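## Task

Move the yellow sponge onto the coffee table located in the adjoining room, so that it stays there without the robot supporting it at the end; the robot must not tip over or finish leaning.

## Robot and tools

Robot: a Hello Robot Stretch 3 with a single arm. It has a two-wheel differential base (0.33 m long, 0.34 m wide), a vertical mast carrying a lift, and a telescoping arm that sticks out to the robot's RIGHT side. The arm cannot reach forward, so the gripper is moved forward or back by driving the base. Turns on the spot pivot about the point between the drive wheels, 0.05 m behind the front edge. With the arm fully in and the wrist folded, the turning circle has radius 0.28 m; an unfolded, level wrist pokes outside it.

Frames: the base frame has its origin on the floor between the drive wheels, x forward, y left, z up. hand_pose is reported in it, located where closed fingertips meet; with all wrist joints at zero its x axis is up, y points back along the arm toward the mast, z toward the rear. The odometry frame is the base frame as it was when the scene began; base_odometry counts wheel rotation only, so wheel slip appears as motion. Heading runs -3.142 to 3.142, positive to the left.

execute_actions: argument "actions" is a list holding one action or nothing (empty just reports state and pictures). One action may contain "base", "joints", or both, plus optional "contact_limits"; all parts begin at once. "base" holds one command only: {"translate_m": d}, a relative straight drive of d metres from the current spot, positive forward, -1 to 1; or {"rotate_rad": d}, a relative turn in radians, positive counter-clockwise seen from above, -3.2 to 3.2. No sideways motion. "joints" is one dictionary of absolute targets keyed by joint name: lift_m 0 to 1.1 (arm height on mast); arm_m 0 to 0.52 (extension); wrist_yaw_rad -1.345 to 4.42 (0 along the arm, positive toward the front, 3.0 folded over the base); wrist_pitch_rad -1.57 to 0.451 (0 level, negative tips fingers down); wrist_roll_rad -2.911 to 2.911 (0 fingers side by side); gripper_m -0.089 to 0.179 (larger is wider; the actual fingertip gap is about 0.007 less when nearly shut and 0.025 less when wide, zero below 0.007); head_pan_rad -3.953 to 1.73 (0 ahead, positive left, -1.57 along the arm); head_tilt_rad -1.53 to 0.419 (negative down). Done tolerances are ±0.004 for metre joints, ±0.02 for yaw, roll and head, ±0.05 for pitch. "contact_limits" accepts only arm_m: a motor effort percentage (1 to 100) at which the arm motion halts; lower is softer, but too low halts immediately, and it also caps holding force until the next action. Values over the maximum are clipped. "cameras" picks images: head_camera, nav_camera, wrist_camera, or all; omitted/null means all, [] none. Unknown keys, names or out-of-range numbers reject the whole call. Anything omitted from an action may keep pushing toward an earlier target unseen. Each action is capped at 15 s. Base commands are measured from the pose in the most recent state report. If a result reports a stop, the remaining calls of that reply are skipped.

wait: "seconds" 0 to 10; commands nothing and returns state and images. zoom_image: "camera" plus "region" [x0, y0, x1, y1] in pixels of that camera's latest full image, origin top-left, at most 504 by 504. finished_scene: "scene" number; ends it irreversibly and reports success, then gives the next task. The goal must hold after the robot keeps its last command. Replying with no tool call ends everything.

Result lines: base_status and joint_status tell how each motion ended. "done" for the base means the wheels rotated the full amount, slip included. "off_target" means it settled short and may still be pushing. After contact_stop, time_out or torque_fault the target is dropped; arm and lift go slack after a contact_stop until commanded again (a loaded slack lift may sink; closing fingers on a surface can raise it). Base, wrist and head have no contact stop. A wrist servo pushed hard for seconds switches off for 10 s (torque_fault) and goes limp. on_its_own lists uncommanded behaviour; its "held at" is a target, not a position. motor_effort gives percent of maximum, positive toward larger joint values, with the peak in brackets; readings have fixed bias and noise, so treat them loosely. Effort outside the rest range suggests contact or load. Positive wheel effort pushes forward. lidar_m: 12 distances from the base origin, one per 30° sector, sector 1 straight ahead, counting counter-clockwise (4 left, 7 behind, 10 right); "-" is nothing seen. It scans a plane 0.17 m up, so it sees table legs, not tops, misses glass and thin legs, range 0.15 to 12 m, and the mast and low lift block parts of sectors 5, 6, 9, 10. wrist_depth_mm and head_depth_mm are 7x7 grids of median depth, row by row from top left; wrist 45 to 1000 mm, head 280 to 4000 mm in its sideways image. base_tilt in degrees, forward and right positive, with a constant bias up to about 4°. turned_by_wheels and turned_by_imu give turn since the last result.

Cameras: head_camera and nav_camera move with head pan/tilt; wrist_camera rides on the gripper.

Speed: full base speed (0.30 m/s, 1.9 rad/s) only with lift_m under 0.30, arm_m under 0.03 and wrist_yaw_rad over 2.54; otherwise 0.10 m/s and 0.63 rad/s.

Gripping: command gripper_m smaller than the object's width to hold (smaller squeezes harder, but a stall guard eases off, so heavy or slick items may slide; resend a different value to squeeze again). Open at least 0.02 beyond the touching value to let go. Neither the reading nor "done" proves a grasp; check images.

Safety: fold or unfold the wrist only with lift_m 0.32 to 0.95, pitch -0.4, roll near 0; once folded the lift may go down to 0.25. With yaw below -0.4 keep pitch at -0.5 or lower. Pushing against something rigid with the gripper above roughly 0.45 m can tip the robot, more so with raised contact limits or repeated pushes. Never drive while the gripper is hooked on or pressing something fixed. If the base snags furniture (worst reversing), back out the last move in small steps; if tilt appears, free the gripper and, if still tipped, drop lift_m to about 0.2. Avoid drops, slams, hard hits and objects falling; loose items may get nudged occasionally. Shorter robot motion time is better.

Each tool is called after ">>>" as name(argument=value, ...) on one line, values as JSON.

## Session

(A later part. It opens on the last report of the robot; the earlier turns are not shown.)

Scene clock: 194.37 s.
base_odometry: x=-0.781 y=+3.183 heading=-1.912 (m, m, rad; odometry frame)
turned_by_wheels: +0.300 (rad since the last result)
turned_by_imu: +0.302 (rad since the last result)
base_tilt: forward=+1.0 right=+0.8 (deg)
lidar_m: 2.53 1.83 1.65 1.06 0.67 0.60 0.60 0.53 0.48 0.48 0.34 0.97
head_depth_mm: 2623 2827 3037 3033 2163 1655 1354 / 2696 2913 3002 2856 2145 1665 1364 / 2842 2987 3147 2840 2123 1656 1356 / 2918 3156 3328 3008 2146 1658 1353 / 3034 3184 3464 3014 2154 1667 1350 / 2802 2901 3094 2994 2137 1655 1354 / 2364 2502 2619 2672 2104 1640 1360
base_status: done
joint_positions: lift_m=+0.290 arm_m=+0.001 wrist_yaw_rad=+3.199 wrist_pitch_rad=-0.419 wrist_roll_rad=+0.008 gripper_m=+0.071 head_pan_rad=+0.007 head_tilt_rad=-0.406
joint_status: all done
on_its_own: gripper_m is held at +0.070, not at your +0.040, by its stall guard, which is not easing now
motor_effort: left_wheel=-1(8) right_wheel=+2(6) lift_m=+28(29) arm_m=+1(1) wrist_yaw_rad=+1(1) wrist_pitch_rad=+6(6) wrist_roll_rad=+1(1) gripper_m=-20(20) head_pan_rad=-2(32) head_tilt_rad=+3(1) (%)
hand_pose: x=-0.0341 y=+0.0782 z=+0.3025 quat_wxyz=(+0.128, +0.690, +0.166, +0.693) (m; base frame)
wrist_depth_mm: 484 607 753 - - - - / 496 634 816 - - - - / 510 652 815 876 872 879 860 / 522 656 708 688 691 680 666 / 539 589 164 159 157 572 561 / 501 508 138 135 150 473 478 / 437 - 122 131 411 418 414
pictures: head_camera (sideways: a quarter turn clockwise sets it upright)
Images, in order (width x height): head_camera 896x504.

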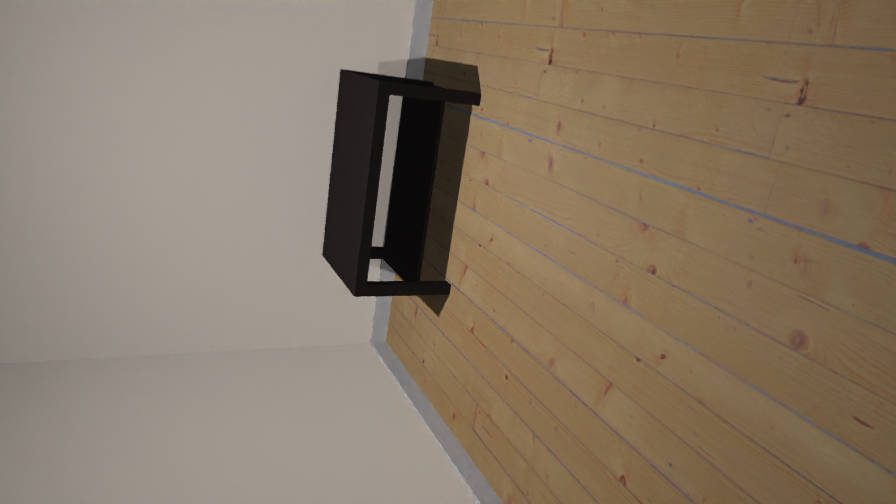

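>>> execute_actions(actions=[{"base":{"rotate_rad":-0.1}}], cameras=[])

>>> execute_actions(actions=[{"base":{"translate_m":1.0}}], cameras=[])

>>> execute_actions(actions=[{"base":{"translate_m":0.9}}], cameras=["head_camera"])

>>> execute_actions(actions=[{"base":{"rotate_rad":1.37},"joints":{"lift_m":0.9,"head_pan_rad":-1.57,"head_tilt_rad":-0.89}}], cameras=[])

>>> execute_actions(actions=[{"joints":{"wrist_yaw_rad":0}}])

Scene clock: 196.20 s.
base_odometry: x=-0.781 y=+3.183 heading=-2.012 (m, m, rad; odometry frame)
turned_by_wheels: -0.100 (rad since the last result)
turned_by_imu: -0.100 (rad since the last result)
base_tilt: forward=+0.9 right=+0.9 (deg)
lidar_m: 2.53 1.94 1.66 1.25 0.70 0.60 0.60 0.56 0.48 0.48 0.76 1.08
head_depth_mm: 2628 2783 3067 3010 2149 1652 1363 / 2687 2881 3068 3014 2161 1672 1363 / 2727 2933 3058 2793 2138 1651 1358 / 2817 2998 3110 2825 2138 1661 1350 / 2858 3090 3304 2894 2133 1656 1353 / 2913 3255 3398 3018 2151 1672 1356 / 2817 2895 3073 2848 2135 1650 1349
base_status: done
joint_positions: lift_m=+0.290 arm_m=+0.001 wrist_yaw_rad=+3.199 wrist_pitch_rad=-0.419 wrist_roll_rad=+0.008 gripper_m=+0.071 head_pan_rad=+0.007 head_tilt_rad=-0.406
joint_status: not commanded
on_its_own: gripper_m is held at +0.070, not at your +0.040, by its stall guard, which is not easing now
motor_effort: left_wheel=+3(8) right_wheel=-2(5) lift_m=+29(29) arm_m=+1(1) wrist_yaw_rad=+1(1) wrist_pitch_rad=+7(6) wrist_roll_rad=+1(1) gripper_m=-18(19) head_pan_rad=-2(2) head_tilt_rad=+3(2) (%)
hand_pose: x=-0.0341 y=+0.0781 z=+0.3025 quat_wxyz=(+0.128, +0.690, +0.166, +0.693) (m; base frame)
wrist_depth_mm: 505 661 857 - - - - / 523 682 894 - - - - / 527 678 868 891 886 871 843 / 548 676 699 694 692 691 667 / 547 579 163 159 157 570 555 / 503 507 138 134 150 465 480 / 434 - 122 131 410 415 418
pictures: none
No camera images: the call's "cameras" was empty. Leave "cameras" out to get every camera's image.

Scene clock: 201.13 s.
base_odometry: x=-1.208 y=+2.279 heading=-2.011 (m, m, rad; odometry frame)
turned_by_wheels: +0.000 (rad since the last result)
turned_by_imu: +0.001 (rad since the last result)
base_tilt: forward=+0.9 right=+0.9 (deg)
lidar_m: 1.55 1.66 1.42 1.41 1.62 1.57 1.50 0.88 0.75 0.73 0.82 1.39
head_depth_mm: 1798 1923 2100 2277 2150 1662 1362 / 1829 1984 2173 2078 1979 1641 1359 / 1888 2040 2202 1980 1991 1643 1351 / 1931 2078 2264 2059 2051 1666 1355 / 1982 2134 2339 2078 2027 1661 1361 / 2021 2194 2378 2527 2043 1632 1364 / 2069 2246 2461 2593 2112 1657 1350
base_status: done
joint_positions: lift_m=+0.290 arm_m=+0.001 wrist_yaw_rad=+3.199 wrist_pitch_rad=-0.419 wrist_roll_rad=+0.008 gripper_m=+0.071 head_pan_rad=+0.007 head_tilt_rad=-0.406
joint_status: not commanded
on_its_own: gripper_m is held at +0.070, not at your +0.040, by its stall guard, which is not easing now
motor_effort: left_wheel=+3(11) right_wheel=-2(4) lift_m=+28(29) arm_m=+1(1) wrist_yaw_rad=+1(1) wrist_pitch_rad=+6(6) wrist_roll_rad=+1(1) gripper_m=-19(19) head_pan_rad=-2(3) head_tilt_rad=+4(2) (%)
hand_pose: x=-0.0341 y=+0.0781 z=+0.3025 quat_wxyz=(+0.128, +0.690, +0.166, +0.693) (m; base frame)
wrist_depth_mm: - - - - - - - / - - - - - - - / 932 927 903 884 870 861 865 / 721 717 701 691 696 679 681 / 591 590 163 159 157 569 567 / 500 515 138 134 150 475 480 / 432 - 122 131 409 421 418
pictures: none
No camera images: the call's "cameras" was empty. Leave "cameras" out to get every camera's image.

Scene clock: 205.83 s.
base_odometry: x=-1.592 y=+1.465 heading=-2.011 (m, m, rad; odometry frame)
turned_by_wheels: +0.000 (rad since the last result)
turned_by_imu: +0.001 (rad since the last result)
base_tilt: forward=+1.0 right=+0.9 (deg)
lidar_m: 1.29 0.87 1.20 1.20 1.37 2.33 1.92 1.09 0.93 0.93 1.07 0.71
head_depth_mm: 1067 1146 1234 1341 1421 1084 933 / 1089 1171 1270 1387 1462 1090 964 / 1113 1198 1304 1418 1404 1081 964 / 1145 1230 1340 1462 1385 1082 1121 / 1167 1259 1371 1503 1388 1080 1172 / 1201 1302 1404 1559 1383 1075 1234 / 1225 1325 1462 1606 1754 1071 1222
base_status: done
joint_positions: lift_m=+0.290 arm_m=+0.001 wrist_yaw_rad=+3.199 wrist_pitch_rad=-0.419 wrist_roll_rad=+0.008 gripper_m=+0.071 head_pan_rad=+0.007 head_tilt_rad=-0.406
joint_status: not commanded
on_its_own: gripper_m is held at +0.070, not at your +0.040, by its stall guard, which is not easing now
motor_effort: left_wheel=+3(11) right_wheel=-2(5) lift_m=+29(29) arm_m=+1(0) wrist_yaw_rad=+1(1) wrist_pitch_rad=+6(7) wrist_roll_rad=+1(1) gripper_m=-20(20) head_pan_rad=-2(3) head_tilt_rad=+3(3) (%)
hand_pose: x=-0.0341 y=+0.0781 z=+0.3025 quat_wxyz=(+0.128, +0.690, +0.166, +0.693) (m; base frame)
wrist_depth_mm: - - - - - - 953 / - - - - - - - / 939 908 892 875 884 866 853 / 736 713 710 697 692 678 675 / 592 580 164 158 158 567 570 / 499 509 138 134 150 467 479 / 435 - 122 131 410 419 417
pictures: head_camera (sideways: a quarter turn clockwise sets it upright)
Images, in order (width x height): head_camera 896x504.

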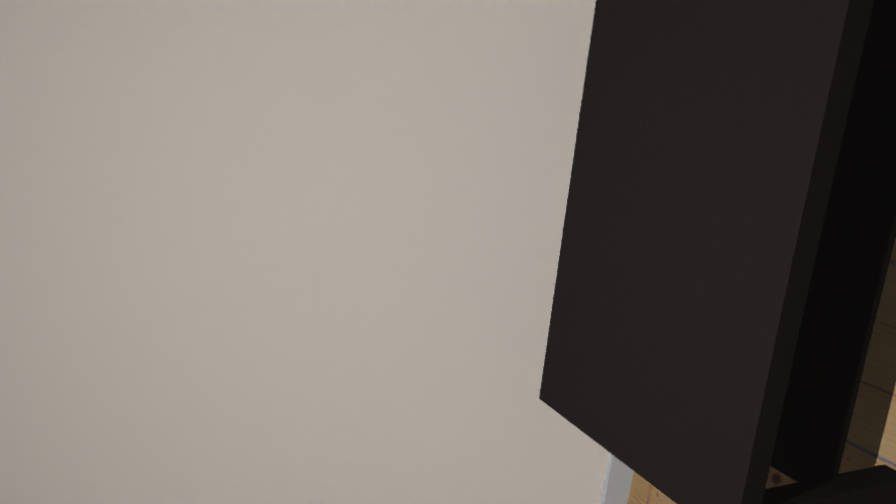

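Scene clock: 212.20 s.
base_odometry: x=-1.592 y=+1.465 heading=-0.641 (m, m, rad; odometry frame)
turned_by_wheels: +1.370 (rad since the last result)
turned_by_imu: +1.382 (rad since the last result)
base_tilt: forward=+0.9 right=+0.9 (deg)
lidar_m: 1.20 1.26 1.77 2.45 1.32 0.95 0.93 0.98 0.71 1.19 0.87 1.23
head_depth_mm: 1199 1387 1677 1705 - 1229 1121 / 1189 1371 1223 1086 - 1249 - / 1198 1371 1234 1071 - - - / 1208 1372 1230 1086 - 1236 - / 1213 1387 1226 1093 - 1220 1122 / 1222 1395 1222 1113 1396 1234 1116 / 1223 1406 1223 1110 1406 1229 1111
base_status: done
joint_positions: lift_m=+0.900 arm_m=+0.001 wrist_yaw_rad=+3.199 wrist_pitch_rad=-0.419 wrist_roll_rad=+0.008 gripper_m=+0.071 head_pan_rad=-1.563 head_tilt_rad=-0.879
joint_status: all done
on_its_own: gripper_m is held at +0.070, not at your +0.040, by its stall guard, which is not easing now
motor_effort: left_wheel=-2(7) right_wheel=+2(6) lift_m=+31(33) arm_m=+1(0) wrist_yaw_rad=+1(1) wrist_pitch_rad=+6(7) wrist_roll_rad=+1(1) gripper_m=-19(21) head_pan_rad=-2(36) head_tilt_rad=-3(21) (%)
hand_pose: x=-0.0341 y=+0.0781 z=+0.9124 quat_wxyz=(+0.128, +0.690, +0.166, +0.693) (m; base frame)
wrist_depth_mm: 971 - - - - - - / 989 - - - - - - / 971 - - - - - - / 990 - - - - - - / 992 - 163 158 157 - - / - - 144 134 150 - - / 959 - - 133 - - -
pictures: none
No camera images: the call's "cameras" was empty. Leave "cameras" out to get every camera's image.

Scene clock: 214.80 s.
base_odometry: x=-1.592 y=+1.465 heading=-0.641 (m, m, rad; odometry frame)
turned_by_wheels: +0.000 (rad since the last result)
turned_by_imu: +0.000 (rad since the last result)
base_tilt: forward=+0.9 right=+0.9 (deg)
lidar_m: 1.20 1.26 1.78 2.45 1.32 0.95 0.93 0.98 0.71 1.19 0.87 1.23
head_depth_mm: 1191 1393 1674 1701 - - 1125 / 1192 1375 1227 1091 - - 1139 / 1204 1365 1227 - - - 1146 / 1206 1382 1219 - 1380 1226 1144 / 1215 1388 1226 1097 1375 1242 1114 / 1222 1389 1218 1112 1398 1240 1113 / 1232 1395 1217 1109 1400 1242 1122
base_status: not commanded
joint_positions: lift_m=+0.900 arm_m=+0.001 wrist_yaw_rad=+0.002 wrist_pitch_rad=-0.419 wrist_roll_rad=+0.008 gripper_m=+0.071 head_pan_rad=-1.563 head_tilt_rad=-0.879
joint_status: all done
on_its_own: gripper_m is held at +0.070, not at your +0.040, by its stall guard, which is not easing now
motor_effort: left_wheel=-2(2) right_wheel=+2(2) lift_m=+32(31) arm_m=+1(1) wrist_yaw_rad=-3(3) wrist_pitch_rad=+6(6) wrist_roll_rad=+1(1) gripper_m=-19(20) head_pan_rad=-2(2) head_tilt_rad=-2(2) (%)
hand_pose: x=-0.0211 y=-0.3701 z=+0.9124 quat_wxyz=(+0.689, +0.147, -0.694, -0.147) (m; base frame)
wrist_depth_mm: - - - - 989 961 952 / - - - - - - - / - - - - - - - / - - - 973 979 - - / - 814 163 158 157 - - / - 783 144 134 149 - - / - 986 - 133 904 - -
pictures: head_camera (sideways: a quarter turn clockwise sets it upright), nav_camera (sideways: a quarter turn counterclockwise sets it upright), wrist_camera
Images, in order (width x height): head_camera 896x504, nav_camera 672x504, wrist_camera 644x364.

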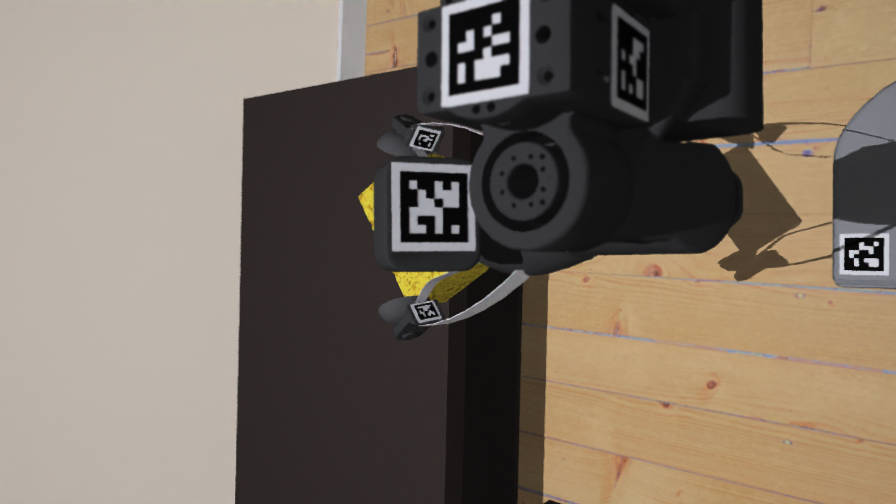

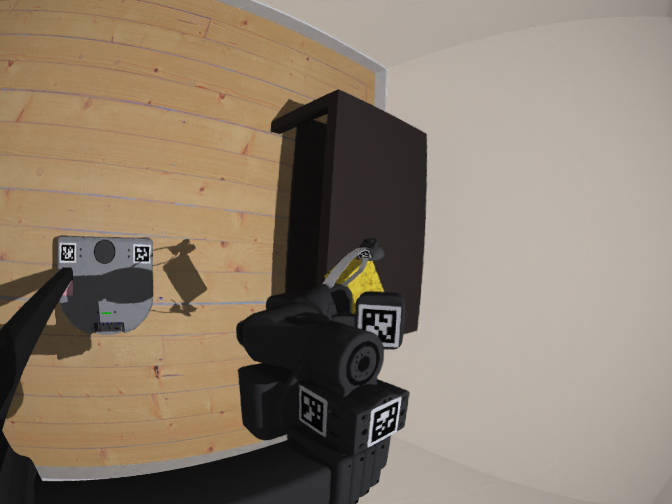

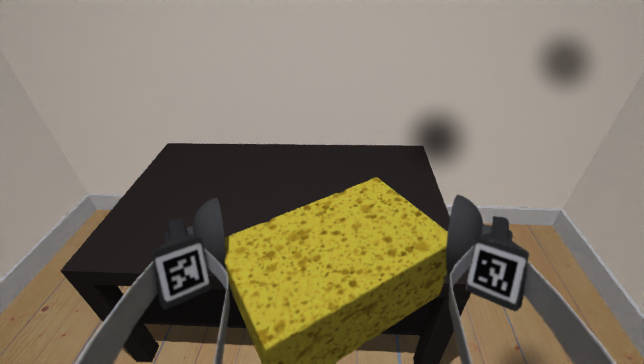

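Same geometry as in scene 1.

>>> execute_actions(actions=[{"base":{"translate_m":0.25},"joints":{"arm_m":0.42,"lift_m":0.6}}], cameras=[])

>>> execute_actions(actions=[{"joints":{"lift_m":0.5}}])

Scene clock: 219.73 s.
base_odometry: x=-1.391 y=+1.315 heading=-0.642 (m, m, rad; odometry frame)
turned_by_wheels: +0.000 (rad since the last result)
turned_by_imu: +0.000 (rad since the last result)
base_tilt: forward=+0.9 right=+0.9 (deg)
lidar_m: 0.95 0.99 1.41 2.44 1.66 1.21 1.18 1.24 0.83 1.21 0.74 0.98
head_depth_mm: 1204 1377 1225 1092 1386 1246 1120 / 1201 1373 1228 1091 1399 - - / 1218 1381 1288 1081 1380 1247 1143 / 1220 1389 1293 1224 1379 1253 1137 / 1228 1389 1230 1115 1395 1246 1117 / 1237 1398 1216 1111 1363 1247 1109 / 1232 1439 1747 1529 1403 1231 1114
base_status: done
joint_positions: lift_m=+0.600 arm_m=+0.420 wrist_yaw_rad=+0.001 wrist_pitch_rad=-0.419 wrist_roll_rad=+0.008 gripper_m=+0.071 head_pan_rad=-1.563 head_tilt_rad=-0.879
joint_status: all done
on_its_own: gripper_m is held at +0.070, not at your +0.040, by its stall guard, which is not easing now
motor_effort: left_wheel=-2(3) right_wheel=+2(5) lift_m=+25(25) arm_m=+3(6) wrist_yaw_rad=-1(2) wrist_pitch_rad=+7(7) wrist_roll_rad=+1(1) gripper_m=-20(21) head_pan_rad=-2(2) head_tilt_rad=-3(4) (%)
hand_pose: x=-0.0214 y=-0.7890 z=+0.6127 quat_wxyz=(+0.689, +0.147, -0.694, -0.148) (m; base frame)
wrist_depth_mm: 664 654 626 619 608 597 590 / 735 712 702 697 671 656 649 / 834 770 591 582 571 559 557 / 903 466 465 460 454 448 441 / 401 386 163 159 157 378 366 / 329 329 144 135 150 308 314 / 287 283 274 133 272 277 275
pictures: none
No camera images: the call's "cameras" was empty. Leave "cameras" out to get every camera's image.

Scene clock: 221.47 s.
base_odometry: x=-1.391 y=+1.315 heading=-0.642 (m, m, rad; odometry frame)
turned_by_wheels: +0.000 (rad since the last result)
turned_by_imu: +0.000 (rad since the last result)
base_tilt: forward=+0.9 right=+0.9 (deg)
lidar_m: 0.95 0.99 1.41 2.43 1.66 1.21 1.18 1.24 0.83 1.21 0.74 0.97
head_depth_mm: 1204 1373 1226 1100 1380 1248 1114 / 1209 1375 1230 1089 1385 1257 - / 1210 1378 1248 - 1367 1251 1139 / 1213 1390 1250 1340 1381 1246 1142 / 1224 1391 1215 1107 1396 1240 1111 / 1221 1402 1216 1118 1360 1244 1119 / 1234 1443 1745 1534 1404 1239 1112
base_status: not commanded
joint_positions: lift_m=+0.500 arm_m=+0.420 wrist_yaw_rad=+0.001 wrist_pitch_rad=-0.419 wrist_roll_rad=+0.008 gripper_m=+0.071 head_pan_rad=-1.563 head_tilt_rad=-0.879
joint_status: all done
on_its_own: gripper_m is held at +0.070, not at your +0.040, by its stall guard, which is not easing now
motor_effort: left_wheel=-2(2) right_wheel=+2(2) lift_m=+25(24) arm_m=+2(4) wrist_yaw_rad=-1(1) wrist_pitch_rad=+7(7) wrist_roll_rad=+1(1) gripper_m=-19(20) head_pan_rad=-3(2) head_tilt_rad=-3(2) (%)
hand_pose: x=-0.0214 y=-0.7891 z=+0.5126 quat_wxyz=(+0.689, +0.147, -0.694, -0.148) (m; base frame)
wrist_depth_mm: 665 644 633 617 615 598 591 / 737 531 514 508 495 489 478 / 396 379 375 370 365 362 354 / 301 298 297 291 289 286 284 / 247 246 163 159 158 240 234 / 211 209 144 134 150 197 200 / 182 181 175 133 173 176 176
pictures: head_camera (sideways: a quarter turn clockwise sets it upright), nav_camera (sideways: a quarter turn counterclockwise sets it upright), wrist_camera
Images, in order (width x height): head_camera 896x504, nav_camera 672x504, wrist_camera 644x364.

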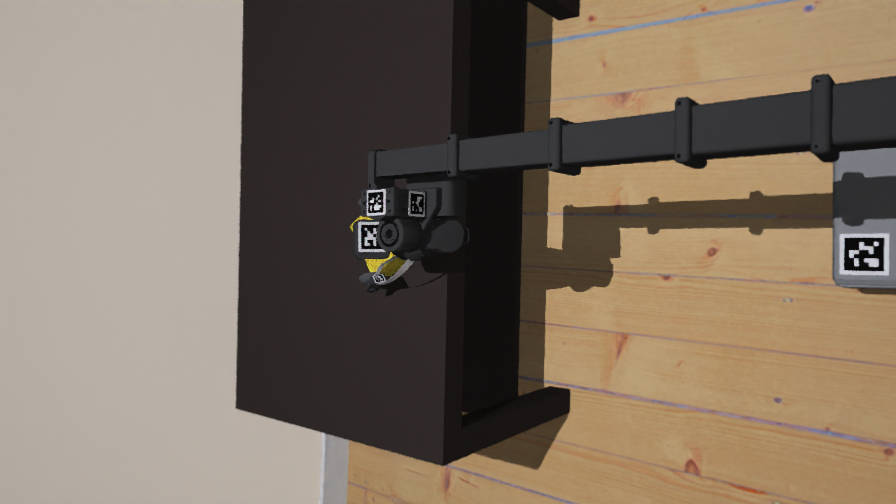

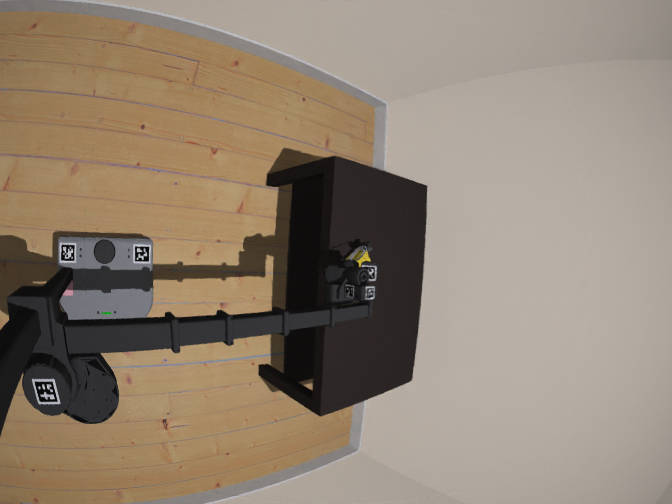

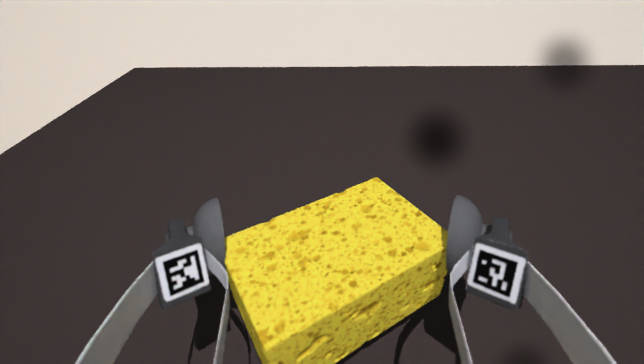

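Rows at 182; grasp was at ~165 → lower 0.015.

>>> execute_actions(actions=[{"joints":{"lift_m":0.486}}], cameras=[])

>>> execute_actions(actions=[{"joints":{"gripper_m":0.17}}], cameras=[])

>>> execute_actions(actions=[{"joints":{"lift_m":0.62,"arm_m":0.2}}])

Scene clock: 222.93 s.
base_odometry: x=-1.391 y=+1.315 heading=-0.642 (m, m, rad; odometry frame)
turned_by_wheels: +0.000 (rad since the last result)
turned_by_imu: +0.000 (rad since the last result)
base_tilt: forward=+1.0 right=+0.9 (deg)
lidar_m: 0.95 1.00 1.40 2.44 1.67 1.21 1.18 1.24 0.83 1.21 0.74 0.97
head_depth_mm: 1190 1377 1227 1096 1382 1245 1123 / 1206 1373 1225 1088 1378 1255 1135 / 1206 1377 1222 - 1387 1243 1139 / 1217 1385 1222 1333 1381 1242 1142 / 1222 1400 1220 1114 1397 1242 1112 / 1226 1406 1226 1108 1364 1242 1115 / 1229 1439 1753 1534 1409 1242 1115
base_status: not commanded
joint_positions: lift_m=+0.486 arm_m=+0.420 wrist_yaw_rad=+0.001 wrist_pitch_rad=-0.419 wrist_roll_rad=+0.008 gripper_m=+0.071 head_pan_rad=-1.563 head_tilt_rad=-0.879
joint_status: all done
on_its_own: gripper_m is held at +0.070, not at your +0.040, by its stall guard, which is not easing now
motor_effort: left_wheel=-1(2) right_wheel=+2(2) lift_m=+25(25) arm_m=+3(4) wrist_yaw_rad=-1(1) wrist_pitch_rad=+6(7) wrist_roll_rad=+1(1) gripper_m=-21(20) head_pan_rad=-2(2) head_tilt_rad=-3(3) (%)
hand_pose: x=-0.0214 y=-0.7891 z=+0.4986 quat_wxyz=(+0.689, +0.147, -0.694, -0.148) (m; base frame)
wrist_depth_mm: 663 651 624 625 610 598 596 / 719 483 471 462 457 446 442 / 357 349 343 341 335 333 328 / 278 274 272 269 265 263 260 / 227 226 163 158 157 221 216 / 193 193 144 134 149 181 186 / 168 167 161 133 161 163 161
pictures: none
No camera images: the call's "cameras" was empty. Leave "cameras" out to get every camera's image.

Scene clock: 224.43 s.
base_odometry: x=-1.391 y=+1.315 heading=-0.642 (m, m, rad; odometry frame)
turned_by_wheels: +0.000 (rad since the last result)
turned_by_imu: +0.000 (rad since the last result)
base_tilt: forward=+0.9 right=+0.9 (deg)
lidar_m: 0.95 1.00 1.41 2.44 1.66 1.22 1.18 1.24 0.83 1.21 0.74 0.98
head_depth_mm: 1200 1379 1228 1091 1383 1241 1126 / 1207 1383 1226 1090 1383 1261 1138 / 1212 1379 1225 - 1382 1226 1143 / 1213 1379 1217 1340 1376 1245 1137 / 1228 1394 1233 1112 1410 1237 1116 / 1219 1404 1219 1115 1363 1246 1115 / 1228 1440 1750 1547 1406 1232 1115
base_status: not commanded
joint_positions: lift_m=+0.486 arm_m=+0.420 wrist_yaw_rad=+0.001 wrist_pitch_rad=-0.419 wrist_roll_rad=+0.008 gripper_m=+0.170 head_pan_rad=-1.563 head_tilt_rad=-0.879
joint_status: all done
motor_effort: left_wheel=-2(2) right_wheel=+2(2) lift_m=+25(25) arm_m=+2(3) wrist_yaw_rad=-1(1) wrist_pitch_rad=+6(7) wrist_roll_rad=+1(1) gripper_m=+1(84) head_pan_rad=-2(2) head_tilt_rad=-4(4) (%)
hand_pose: x=-0.0214 y=-0.7891 z=+0.4986 quat_wxyz=(+0.689, +0.147, -0.694, -0.148) (m; base frame)
wrist_depth_mm: 658 645 642 618 612 603 584 / 721 481 470 465 457 447 442 / 352 348 346 339 336 331 327 / 277 274 271 269 266 264 259 / 227 235 216 161 159 218 215 / 196 186 180 136 155 186 190 / 163 166 162 135 164 163 158
pictures: none
No camera images: the call's "cameras" was empty. Leave "cameras" out to get every camera's image.

Scene clock: 227.30 s.
base_odometry: x=-1.391 y=+1.315 heading=-0.642 (m, m, rad; odometry frame)
turned_by_wheels: +0.000 (rad since the last result)
turned_by_imu: +0.001 (rad since the last result)
base_tilt: forward=+0.9 right=+0.9 (deg)
lidar_m: 0.95 1.00 1.40 2.44 1.67 1.21 1.18 1.24 0.83 1.21 0.74 0.97
head_depth_mm: 1201 1370 1227 1094 1385 1245 1130 / 1199 1377 1232 1091 - - - / 1214 1380 1232 1097 1340 1242 1139 / 1216 1394 1229 1090 1387 1244 1139 / 1227 1392 1228 1113 1396 1236 1117 / 1226 1405 1222 1111 1355 1244 1117 / 1234 1441 1757 1548 1402 1233 1110
base_status: not commanded
joint_positions: lift_m=+0.620 arm_m=+0.200 wrist_yaw_rad=+0.001 wrist_pitch_rad=-0.419 wrist_roll_rad=+0.008 gripper_m=+0.170 head_pan_rad=-1.563 head_tilt_rad=-0.879
joint_status: all done
motor_effort: left_wheel=-2(1) right_wheel=+2(2) lift_m=+32(32) arm_m=+0(3) wrist_yaw_rad=-1(1) wrist_pitch_rad=+7(6) wrist_roll_rad=+1(1) gripper_m=+1(0) head_pan_rad=-2(2) head_tilt_rad=-3(3) (%)
hand_pose: x=-0.0214 y=-0.5695 z=+0.6324 quat_wxyz=(+0.689, +0.147, -0.694, -0.148) (m; base frame)
wrist_depth_mm: 893 867 843 822 822 800 792 / 972 943 920 872 855 835 867 / - - 634 625 619 615 596 / - 495 493 420 489 486 476 / 919 430 410 399 403 401 396 / 847 674 378 372 367 366 351 / 774 517 625 628 607 604 580
pictures: head_camera (sideways: a quarter turn clockwise sets it upright), nav_camera (sideways: a quarter turn counterclockwise sets it upright), wrist_camera
Images, in order (width x height): head_camera 896x504, nav_camera 672x504, wrist_camera 644x364.

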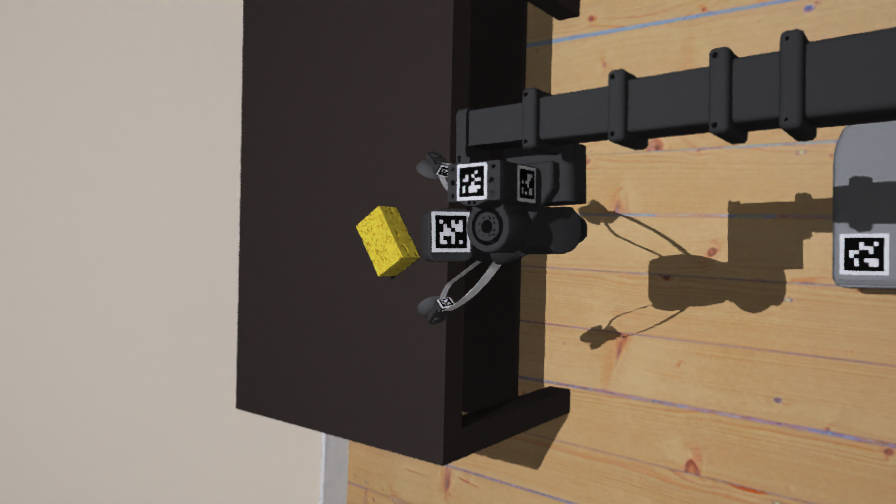

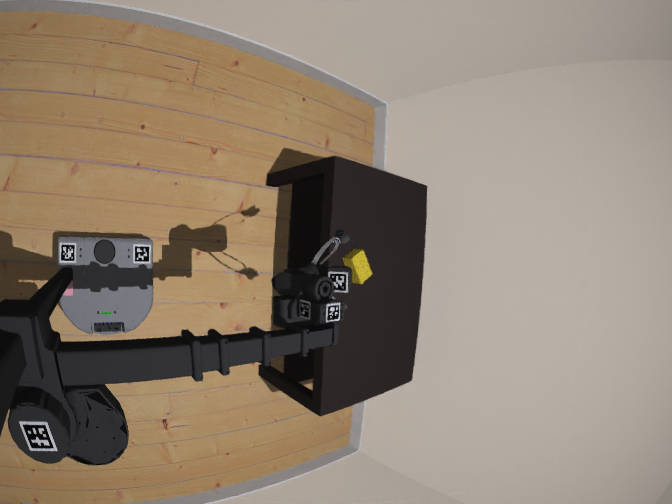

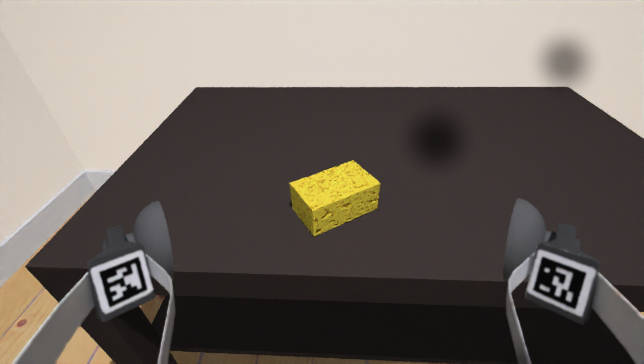

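>>> finished_scene(scene=2)

The scene is finished: the task was done.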